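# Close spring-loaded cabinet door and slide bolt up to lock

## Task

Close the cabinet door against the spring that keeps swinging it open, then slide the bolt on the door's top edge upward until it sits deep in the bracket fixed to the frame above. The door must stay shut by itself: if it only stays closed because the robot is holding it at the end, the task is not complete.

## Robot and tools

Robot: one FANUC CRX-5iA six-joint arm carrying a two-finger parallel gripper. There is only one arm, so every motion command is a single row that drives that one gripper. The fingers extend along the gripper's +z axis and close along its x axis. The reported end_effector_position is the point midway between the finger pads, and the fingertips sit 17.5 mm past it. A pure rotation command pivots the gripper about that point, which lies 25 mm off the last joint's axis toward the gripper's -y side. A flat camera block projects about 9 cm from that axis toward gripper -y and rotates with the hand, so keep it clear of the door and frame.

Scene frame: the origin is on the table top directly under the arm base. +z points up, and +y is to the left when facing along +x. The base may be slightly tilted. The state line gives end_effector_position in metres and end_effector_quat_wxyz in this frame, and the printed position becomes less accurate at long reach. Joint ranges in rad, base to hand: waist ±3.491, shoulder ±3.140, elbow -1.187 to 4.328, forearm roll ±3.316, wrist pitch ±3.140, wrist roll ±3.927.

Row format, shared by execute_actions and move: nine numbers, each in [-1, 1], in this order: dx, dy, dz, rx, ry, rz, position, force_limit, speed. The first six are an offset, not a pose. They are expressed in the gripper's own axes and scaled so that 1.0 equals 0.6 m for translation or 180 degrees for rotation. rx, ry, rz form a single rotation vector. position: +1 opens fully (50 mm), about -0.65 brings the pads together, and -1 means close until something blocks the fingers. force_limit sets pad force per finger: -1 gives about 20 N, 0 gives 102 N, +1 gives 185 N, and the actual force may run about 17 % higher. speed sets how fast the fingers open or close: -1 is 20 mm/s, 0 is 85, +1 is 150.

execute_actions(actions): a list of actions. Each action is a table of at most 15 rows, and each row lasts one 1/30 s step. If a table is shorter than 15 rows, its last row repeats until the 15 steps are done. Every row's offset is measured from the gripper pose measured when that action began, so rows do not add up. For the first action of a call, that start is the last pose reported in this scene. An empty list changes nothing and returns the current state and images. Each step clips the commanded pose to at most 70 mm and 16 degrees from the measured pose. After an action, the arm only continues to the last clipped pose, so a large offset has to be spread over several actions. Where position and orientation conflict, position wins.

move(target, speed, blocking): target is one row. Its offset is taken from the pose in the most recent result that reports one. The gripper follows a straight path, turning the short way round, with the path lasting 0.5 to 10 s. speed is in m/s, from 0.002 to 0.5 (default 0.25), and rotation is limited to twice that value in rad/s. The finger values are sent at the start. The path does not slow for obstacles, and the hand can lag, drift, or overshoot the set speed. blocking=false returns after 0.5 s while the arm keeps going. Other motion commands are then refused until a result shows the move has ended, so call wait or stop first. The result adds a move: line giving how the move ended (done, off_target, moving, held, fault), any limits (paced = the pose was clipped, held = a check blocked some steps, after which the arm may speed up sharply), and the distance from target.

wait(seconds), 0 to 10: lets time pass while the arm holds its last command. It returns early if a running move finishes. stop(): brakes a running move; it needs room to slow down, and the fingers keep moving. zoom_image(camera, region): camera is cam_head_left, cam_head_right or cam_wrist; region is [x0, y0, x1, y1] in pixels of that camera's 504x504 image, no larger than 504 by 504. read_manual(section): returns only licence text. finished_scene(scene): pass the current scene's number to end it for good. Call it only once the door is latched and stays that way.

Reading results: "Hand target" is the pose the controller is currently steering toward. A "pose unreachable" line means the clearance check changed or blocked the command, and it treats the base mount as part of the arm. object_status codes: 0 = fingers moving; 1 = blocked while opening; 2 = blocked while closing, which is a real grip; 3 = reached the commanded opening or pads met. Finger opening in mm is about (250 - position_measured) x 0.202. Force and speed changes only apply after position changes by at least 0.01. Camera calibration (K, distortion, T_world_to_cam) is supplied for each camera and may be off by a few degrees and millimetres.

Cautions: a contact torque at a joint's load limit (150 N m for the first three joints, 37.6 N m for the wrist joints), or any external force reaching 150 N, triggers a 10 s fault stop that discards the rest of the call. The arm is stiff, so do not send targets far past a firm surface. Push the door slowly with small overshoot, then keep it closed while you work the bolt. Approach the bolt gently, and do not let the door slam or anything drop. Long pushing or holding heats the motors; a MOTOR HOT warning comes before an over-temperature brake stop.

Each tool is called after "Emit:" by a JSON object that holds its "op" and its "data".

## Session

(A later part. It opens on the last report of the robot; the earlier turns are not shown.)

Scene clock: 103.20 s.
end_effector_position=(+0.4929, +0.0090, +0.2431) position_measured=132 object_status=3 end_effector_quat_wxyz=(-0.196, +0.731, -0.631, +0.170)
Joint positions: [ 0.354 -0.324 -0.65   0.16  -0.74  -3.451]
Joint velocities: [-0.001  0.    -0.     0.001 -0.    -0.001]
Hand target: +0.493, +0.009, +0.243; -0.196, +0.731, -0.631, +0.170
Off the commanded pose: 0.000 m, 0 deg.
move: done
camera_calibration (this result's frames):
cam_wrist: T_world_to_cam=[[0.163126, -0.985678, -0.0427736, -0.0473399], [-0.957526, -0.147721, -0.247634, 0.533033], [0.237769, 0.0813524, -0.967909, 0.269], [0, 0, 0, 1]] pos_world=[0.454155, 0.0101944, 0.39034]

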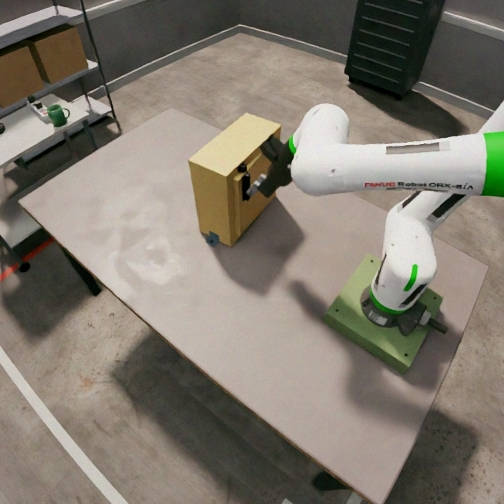

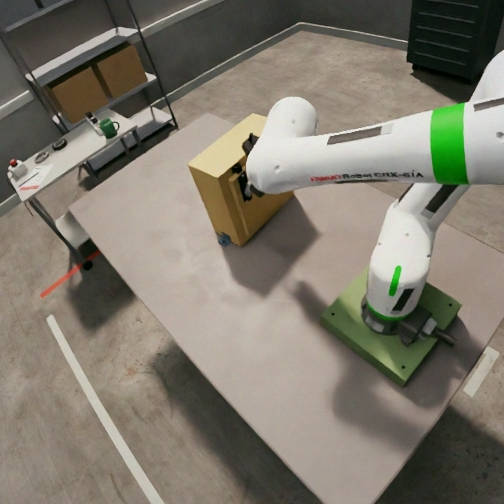

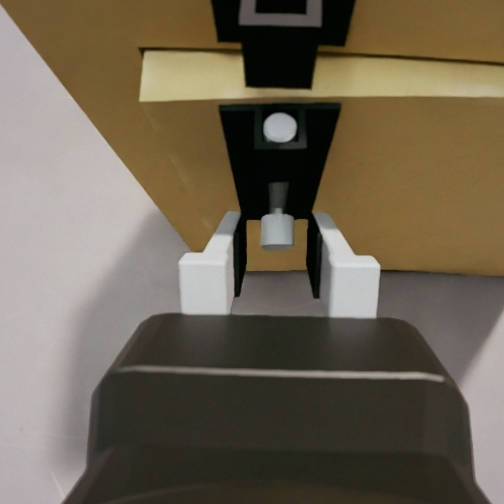

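Emit:
{"op": "execute_actions", "data": {"actions": [[[0,0,0,0,0,0,-1,-0.6,0]],[[0,0,0,0,0,0,-1,-0.6,0]]]}}

Scene clock: 105.53 s.
end_effector_position=(+0.4930, +0.0090, +0.2431) position_measured=199 object_status=2 end_effector_quat_wxyz=(-0.196, +0.731, -0.631, +0.170)
Joint positions: [ 0.354 -0.324 -0.65   0.16  -0.74  -3.451]
Joint velocities: [-0.001  0.001 -0.    -0.     0.    -0.   ]
Hand target: +0.493, +0.009, +0.243; -0.196, +0.731, -0.631, +0.170
Off the commanded pose: 0.000 m, 0 deg.
camera_calibration (this result's frames):
cam_wrist: T_world_to_cam=[[0.163129, -0.985677, -0.0427838, -0.0473332], [-0.957512, -0.147717, -0.24769, 0.533071], [0.237822, 0.0813715, -0.967894, 0.268999], [0, 0, 0, 1]] pos_world=[0.45417, 0.0101995, 0.390373]

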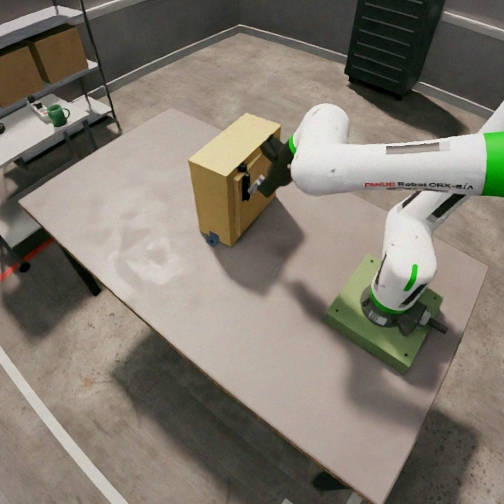

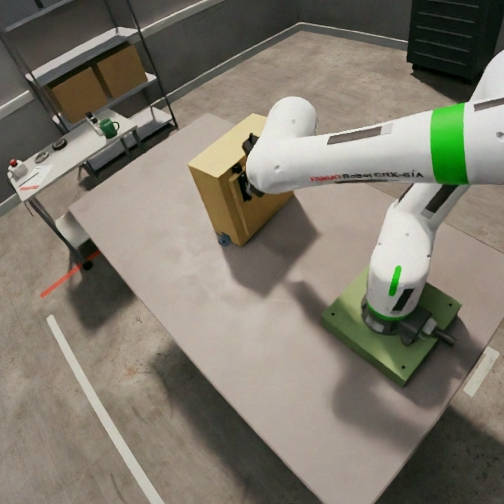

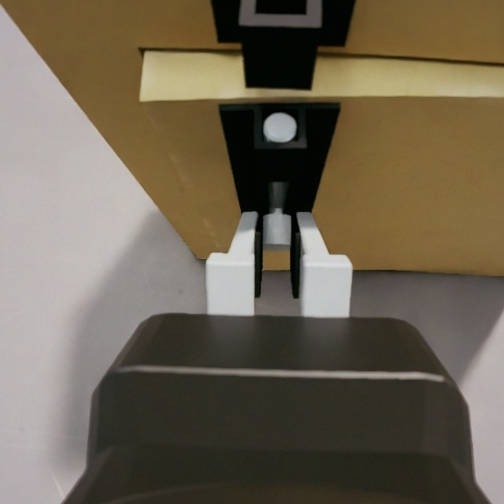

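Emit:
{"op": "move", "data": {"target": [0,-0.0144,0.0083,0,0,0,-1,-0.6,0], "speed": 0.015}}

Scene clock: 107.00 s.
end_effector_position=(+0.5028, +0.0104, +0.2431) position_measured=199 object_status=2 end_effector_quat_wxyz=(-0.196, +0.731, -0.631, +0.170)
Joint positions: [ 0.347 -0.294 -0.628  0.156 -0.731 -3.443]
Joint velocities: [-0.     0.001  0.002 -0.     0.    -0.   ]
Hand target: +0.503, +0.010, +0.243; -0.196, +0.731, -0.631, +0.170
Off the commanded pose: 0.000 m, 0 deg.
move: done
camera_calibration (this result's frames):
cam_wrist: T_world_to_cam=[[0.163132, -0.985677, -0.0427668, -0.0475489], [-0.957509, -0.147723, -0.2477, 0.542737], [0.237835, 0.0813574, -0.967892, 0.266508], [0, 0, 0, 1]] pos_world=[0.464047, 0.0116244, 0.390354]

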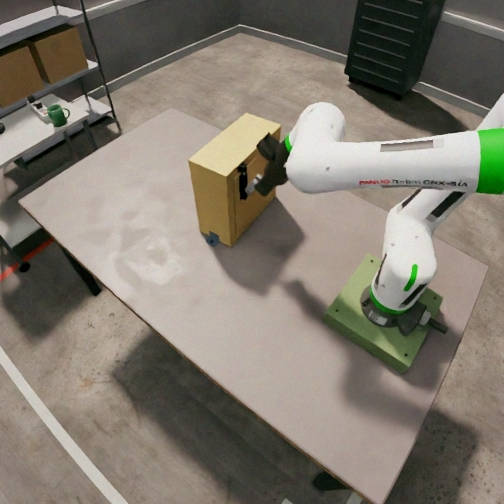

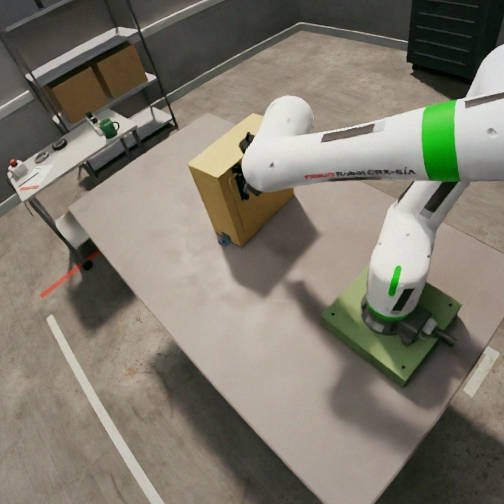

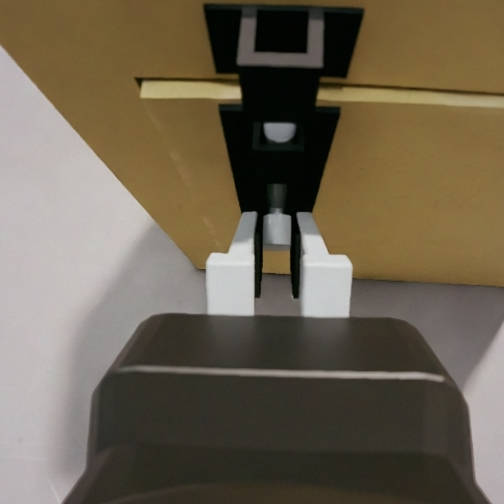

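Emit:
{"op": "move", "data": {"target": [0,-0.0058,0.0033,0,0,0,-1,-0.6,0], "speed": 0.008}}

Scene clock: 108.73 s.
end_effector_position=(+0.5068, +0.0110, +0.2431) position_measured=199 object_status=2 end_effector_quat_wxyz=(-0.196, +0.731, -0.631, +0.170)
Joint positions: [ 0.344 -0.282 -0.619  0.155 -0.727 -3.439]
Joint velocities: [-0.001 -0.    -0.    -0.     0.     0.001]
Hand target: +0.507, +0.011, +0.243; -0.196, +0.731, -0.631, +0.170
Off the commanded pose: 0.000 m, 0 deg.
move: done
camera_calibration (this result's frames):
cam_wrist: T_world_to_cam=[[0.163133, -0.985677, -0.0427691, -0.0476291], [-0.957508, -0.147724, -0.2477, 0.54662], [0.237834, 0.08136, -0.967892, 0.265531], [0, 0, 0, 1]] pos_world=[0.468011, 0.0121982, 0.390366]

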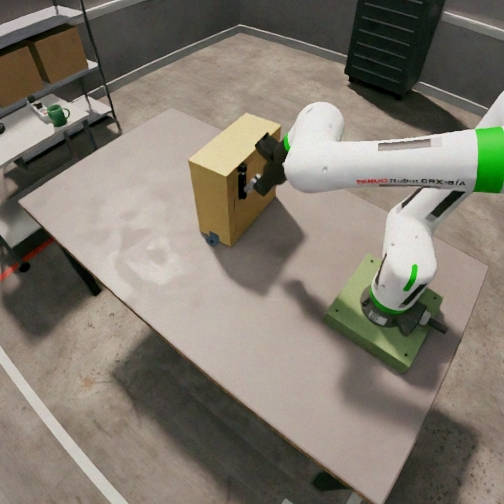

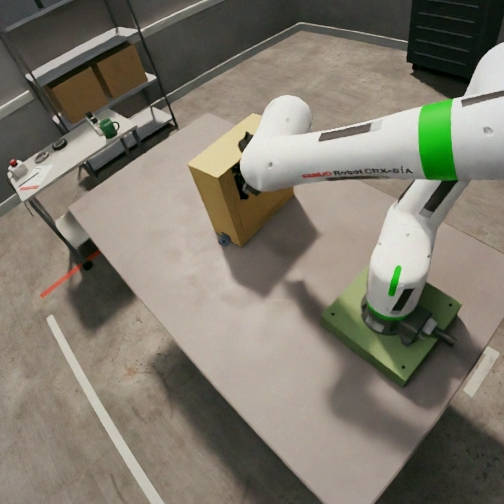

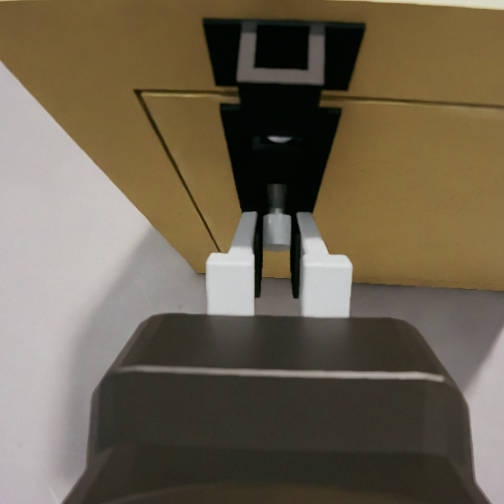

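Emit:
{"op": "move", "data": {"target": [0,-0.0022,0.0012,0,0,0,-1,-0.6,0], "speed": 0.004}}

Emit:
{"op": "zoom_image", "data": {"camera": "cam_wrist", "region": [120, 0, 420, 260]}}

Scene clock: 109.97 s.
end_effector_position=(+0.5083, +0.0112, +0.2431) position_measured=199 object_status=2 end_effector_quat_wxyz=(-0.196, +0.731, -0.631, +0.170)
Joint positions: [ 0.343 -0.277 -0.616  0.154 -0.726 -3.438]
Joint velocities: [ 0.    -0.    -0.001 -0.     0.001  0.001]
Hand target: +0.508, +0.011, +0.243; -0.196, +0.731, -0.631, +0.170
Off the commanded pose: 0.000 m, 0 deg.
move: done
camera_calibration (this result's frames):
cam_wrist: T_world_to_cam=[[0.163093, -0.98568, -0.0428444, -0.0476148], [-0.95752, -0.147667, -0.247689, 0.548061], [0.237816, 0.0814207, -0.967892, 0.26521], [0, 0, 0, 1]] pos_world=[0.469474, 0.012404, 0.390403]

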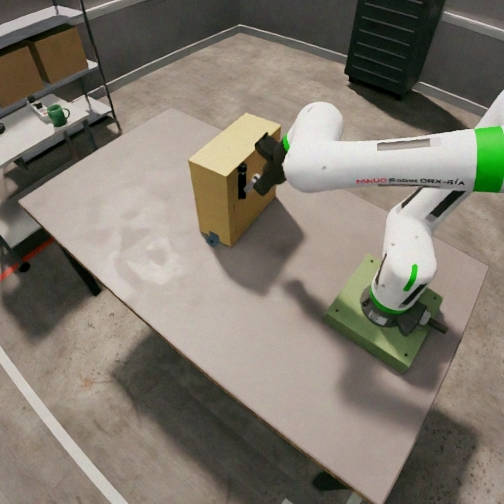

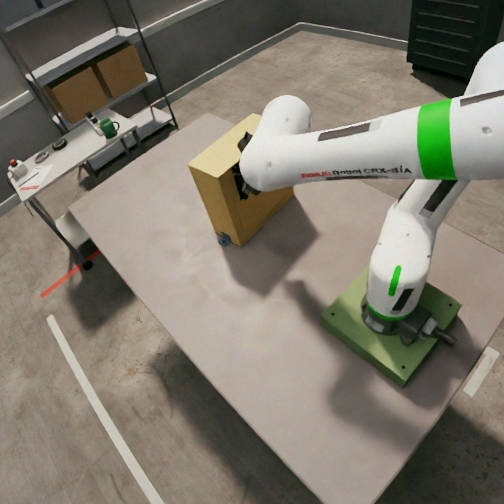

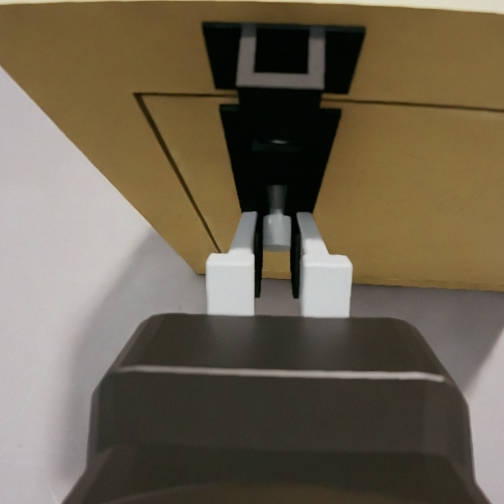

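Region (120, 0, 420, 260) of cam_wrist's 504x504 image, scaled by 1.680, with more detail than that image has; it fills the top 437 rows of this view, and the rest is white.

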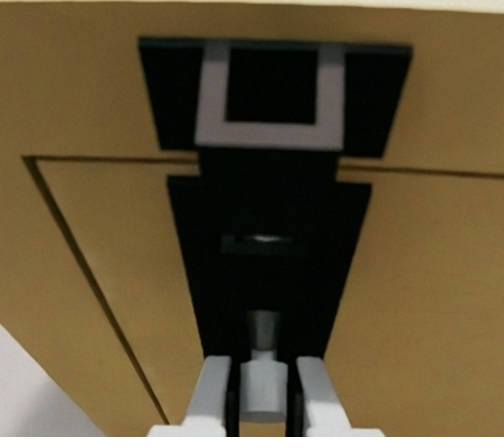

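Emit:
{"op": "move", "data": {"target": [0,-0.0167,-0.0289,0,0,0,-1,-0.6,0], "speed": 0.012}}

Scene clock: 112.33 s.
end_effector_position=(+0.5082, +0.0112, +0.2632) position_measured=199 object_status=2 end_effector_quat_wxyz=(-0.196, +0.731, -0.631, +0.170)
Joint positions: [ 0.344 -0.292 -0.576  0.146 -0.781 -3.427]
Joint velocities: [ 0.001  0.001 -0.    -0.    -0.     0.   ]
Hand target: +0.508, +0.011, +0.263; -0.196, +0.731, -0.631, +0.170
Off the commanded pose: 0.000 m, 0 deg.
move: done
camera_calibration (this result's frames):
cam_wrist: T_world_to_cam=[[0.163066, -0.985685, -0.0428316, -0.0467544], [-0.957521, -0.147644, -0.2477, 0.55302], [0.23783, 0.0814037, -0.96789, 0.284611], [0, 0, 0, 1]] pos_world=[0.469463, 0.0123963, 0.410453]

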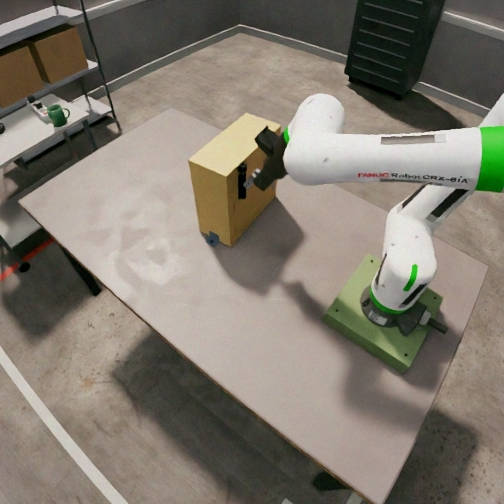

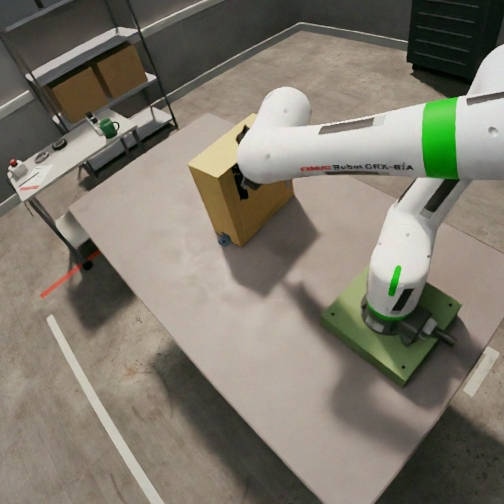

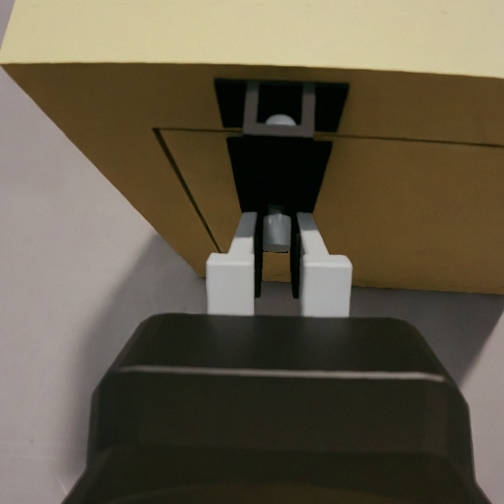

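Emit:
{"op": "move", "data": {"target": [0,-0.0058,-0.01,0,0,0,-1,-0.6,0], "speed": 0.008}}

Emit:
{"op": "zoom_image", "data": {"camera": "cam_wrist", "region": [180, 60, 380, 260]}}

Scene clock: 114.30 s.
end_effector_position=(+0.5083, +0.0112, +0.2701) position_measured=199 object_status=2 end_effector_quat_wxyz=(-0.196, +0.731, -0.631, +0.170)
Joint positions: [ 0.344 -0.297 -0.561  0.143 -0.799 -3.423]
Joint velocities: [ 0.     0.    -0.001  0.001  0.    -0.001]
Hand target: +0.508, +0.011, +0.270; -0.196, +0.731, -0.631, +0.170
Off the commanded pose: 0.000 m, 0 deg.
move: done
camera_calibration (this result's frames):
cam_wrist: T_world_to_cam=[[0.163059, -0.985686, -0.0428283, -0.0464563], [-0.95752, -0.147637, -0.247706, 0.554748], [0.237837, 0.0813998, -0.967888, 0.291327], [0, 0, 0, 1]] pos_world=[0.469469, 0.0123961, 0.417396]

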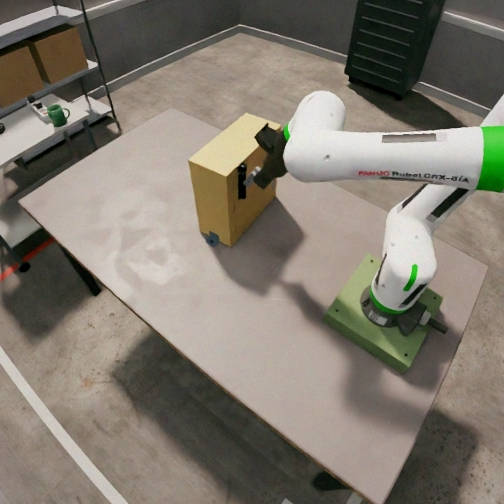

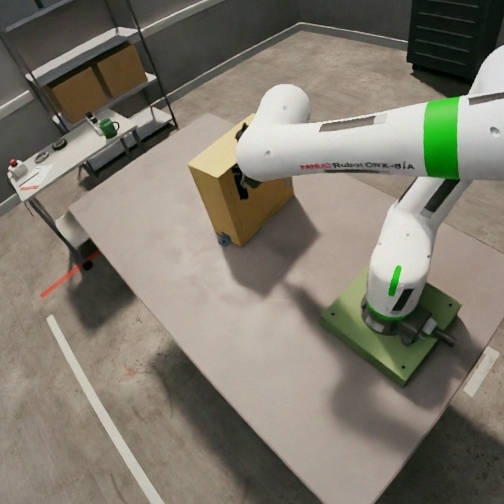

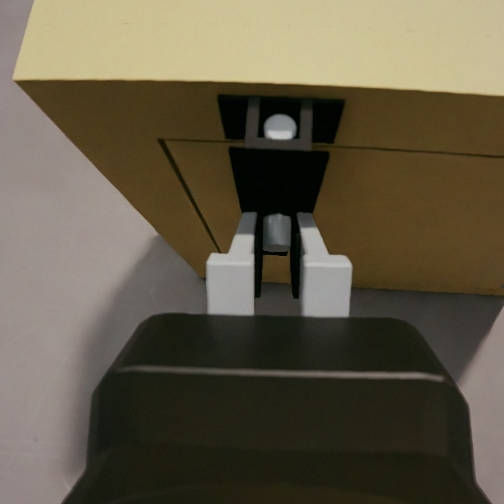

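Region (180, 60, 380, 260) of cam_wrist's 504x504 image, scaled by 2.520, with more detail than that image has.

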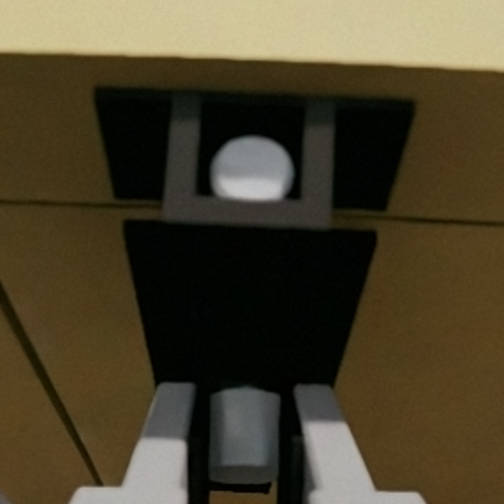

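Emit:
{"op": "move", "data": {"target": [0,-0.0033,-0.0058,0,0,0,-1,-0.6,0], "speed": 0.006}}

Emit:
{"op": "zoom_image", "data": {"camera": "cam_wrist", "region": [180, 60, 380, 260]}}

Scene clock: 115.77 s.
end_effector_position=(+0.5082, +0.0112, +0.2741) position_measured=199 object_status=2 end_effector_quat_wxyz=(-0.196, +0.731, -0.631, +0.170)
Joint positions: [ 0.344 -0.299 -0.553  0.142 -0.81  -3.421]
Joint velocities: [ 0.     0.001 -0.001  0.     0.     0.   ]
Hand target: +0.508, +0.011, +0.274; -0.196, +0.731, -0.631, +0.170
Off the commanded pose: 0.000 m, 0 deg.
move: done
camera_calibration (this result's frames):
cam_wrist: T_world_to_cam=[[0.163057, -0.985687, -0.0428262, -0.0462845], [-0.957517, -0.147634, -0.247722, 0.555717], [0.237853, 0.0813997, -0.967884, 0.29521], [0, 0, 0, 1]] pos_world=[0.469439, 0.012391, 0.42141]

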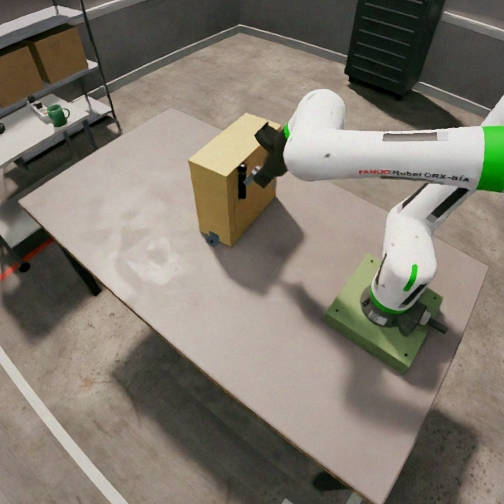

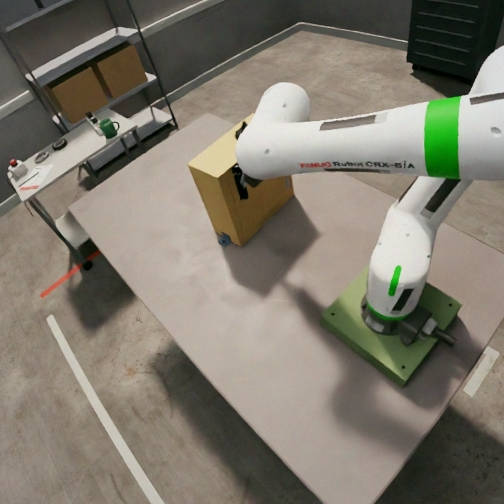

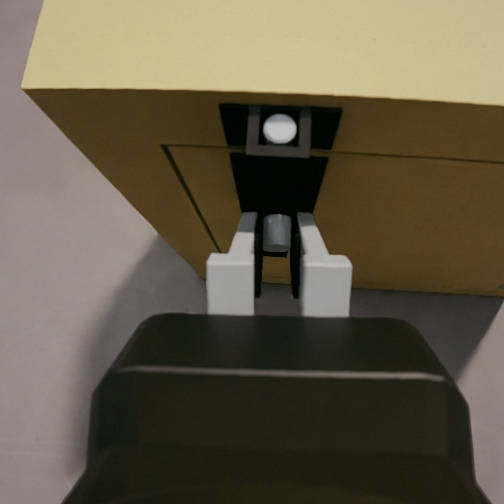

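Region (180, 60, 380, 260) of cam_wrist's 504x504 image, scaled by 2.520, with more detail than that image has.

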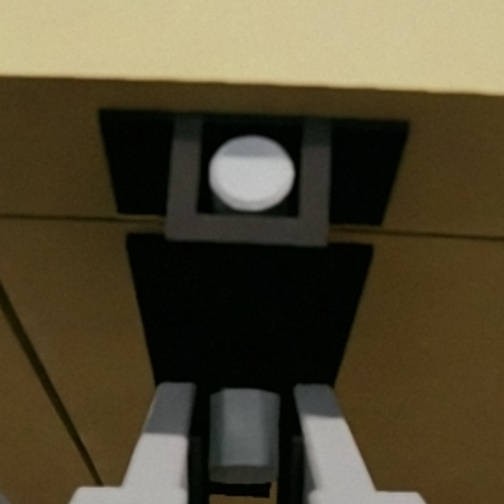

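Emit:
{"op": "move", "data": {"target": [0,-0.0025,-0.0043,0,0,0,-1,-0.6,0], "speed": 0.006}}

Emit:
{"op": "zoom_image", "data": {"camera": "cam_wrist", "region": [180, 60, 380, 260]}}

Scene clock: 117.07 s.
end_effector_position=(+0.5082, +0.0112, +0.2772) position_measured=199 object_status=2 end_effector_quat_wxyz=(-0.196, +0.731, -0.631, +0.170)
Joint positions: [ 0.344 -0.301 -0.547  0.141 -0.817 -3.42 ]
Joint velocities: [ 0.    -0.     0.002 -0.001 -0.     0.   ]
Hand target: +0.508, +0.011, +0.277; -0.196, +0.731, -0.631, +0.170
Off the commanded pose: 0.000 m, 0 deg.
move: done
camera_calibration (this result's frames):
cam_wrist: T_world_to_cam=[[0.163095, -0.98568, -0.0428243, -0.0461615], [-0.957489, -0.147664, -0.247812, 0.556496], [0.23794, 0.0814208, -0.967861, 0.298086], [0, 0, 0, 1]] pos_world=[0.46944, 0.0124036, 0.424436]

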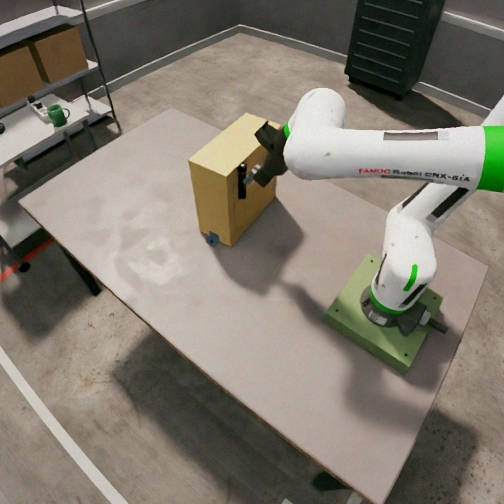

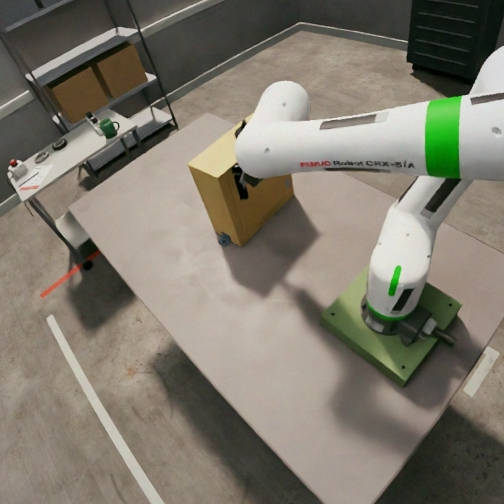

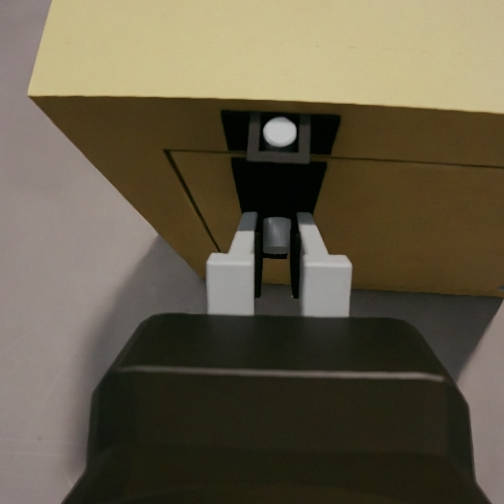

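Region (180, 60, 380, 260) of cam_wrist's 504x504 image, scaled by 2.520, with more detail than that image has.

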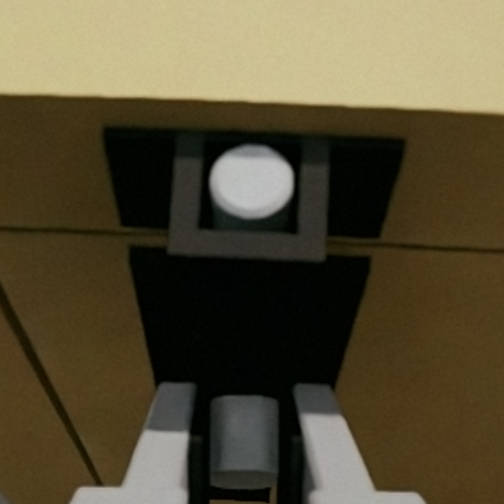

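Emit:
{"op": "execute_actions", "data": {"actions": [[[0,0,0,0,0,0,0.3,-0.6,0.5]],[[0,0,0,0,0,0,0.3,-0.6,0.5]]]}}

Emit:
{"op": "move", "data": {"target": [0,0.1,-0.09,0,0,0,0.3,-0.6,0.5], "speed": 0.08}}

Scene clock: 118.63 s.
end_effector_position=(+0.5082, +0.0112, +0.2772) position_measured=107 object_status=3 end_effector_quat_wxyz=(-0.196, +0.731, -0.631, +0.170)
Joint positions: [ 0.344 -0.301 -0.547  0.141 -0.817 -3.42 ]
Joint velocities: [ 0.002 -0.     0.001 -0.001  0.     0.001]
Hand target: +0.508, +0.011, +0.277; -0.196, +0.731, -0.631, +0.170
Off the commanded pose: 0.000 m, 0 deg.
camera_calibration (this result's frames):
cam_wrist: T_world_to_cam=[[0.163106, -0.985679, -0.0428074, -0.0461759], [-0.957471, -0.147673, -0.247875, 0.556513], [0.238004, 0.0814167, -0.967846, 0.298082], [0, 0, 0, 1]] pos_world=[0.469432, 0.0123985, 0.424467]

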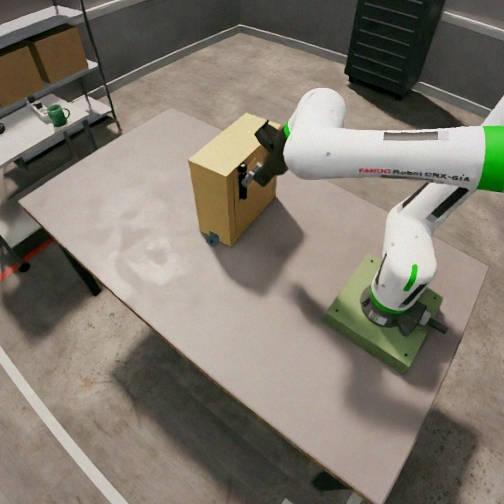

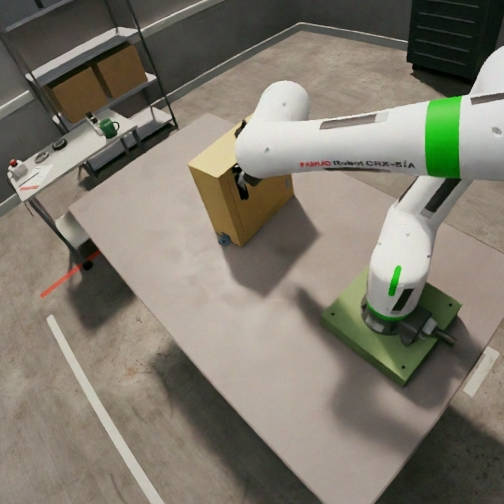

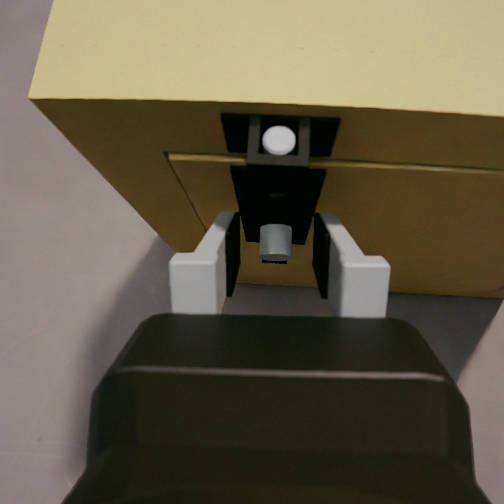

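Scene clock: 119.93 s.
end_effector_position=(+0.4299, -0.0001, +0.2942) position_measured=107 object_status=3 end_effector_quat_wxyz=(-0.196, +0.731, -0.631, +0.170)
Joint positions: [ 0.417 -0.555 -0.667  0.168 -0.96  -3.485]
Joint velocities: [-0.004  0.001  0.    -0.001 -0.    -0.   ]
Hand target: +0.430, -0.000, +0.294; -0.196, +0.731, -0.631, +0.170
Off the commanded pose: 0.000 m, 0 deg.
move: done
camera_calibration (this result's frames):
cam_wrist: T_world_to_cam=[[0.163035, -0.985678, -0.0431076, -0.043673], [-0.957505, -0.147537, -0.247825, 0.484069], [0.237916, 0.0816799, -0.967845, 0.334109], [0, 0, 0, 1]] pos_world=[0.391129, 0.00108046, 0.441448]

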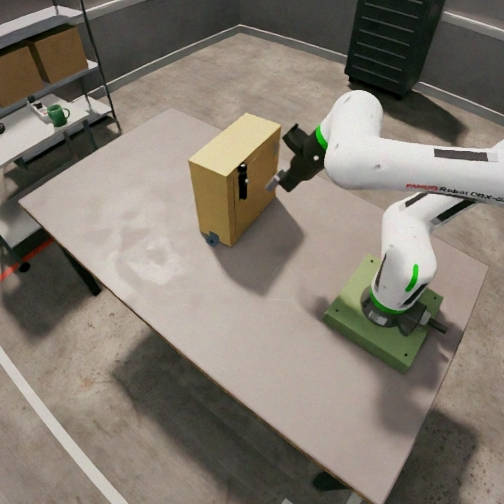

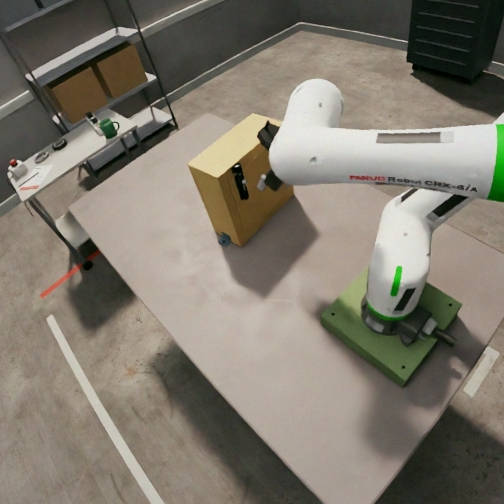

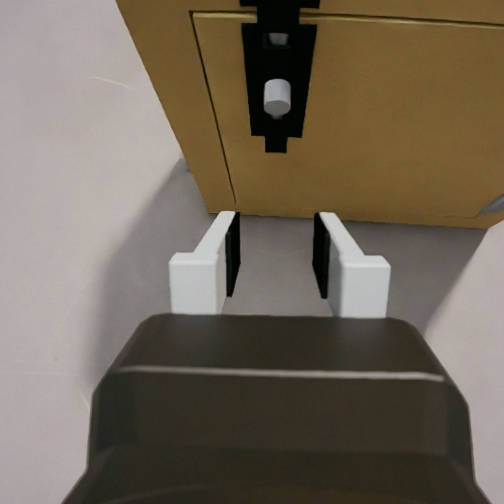

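Knob remains at the top of its slot; door closed.

Emit:
{"op": "finished_scene", "data": {"scene": 1}}

The scene is finished: the task was done.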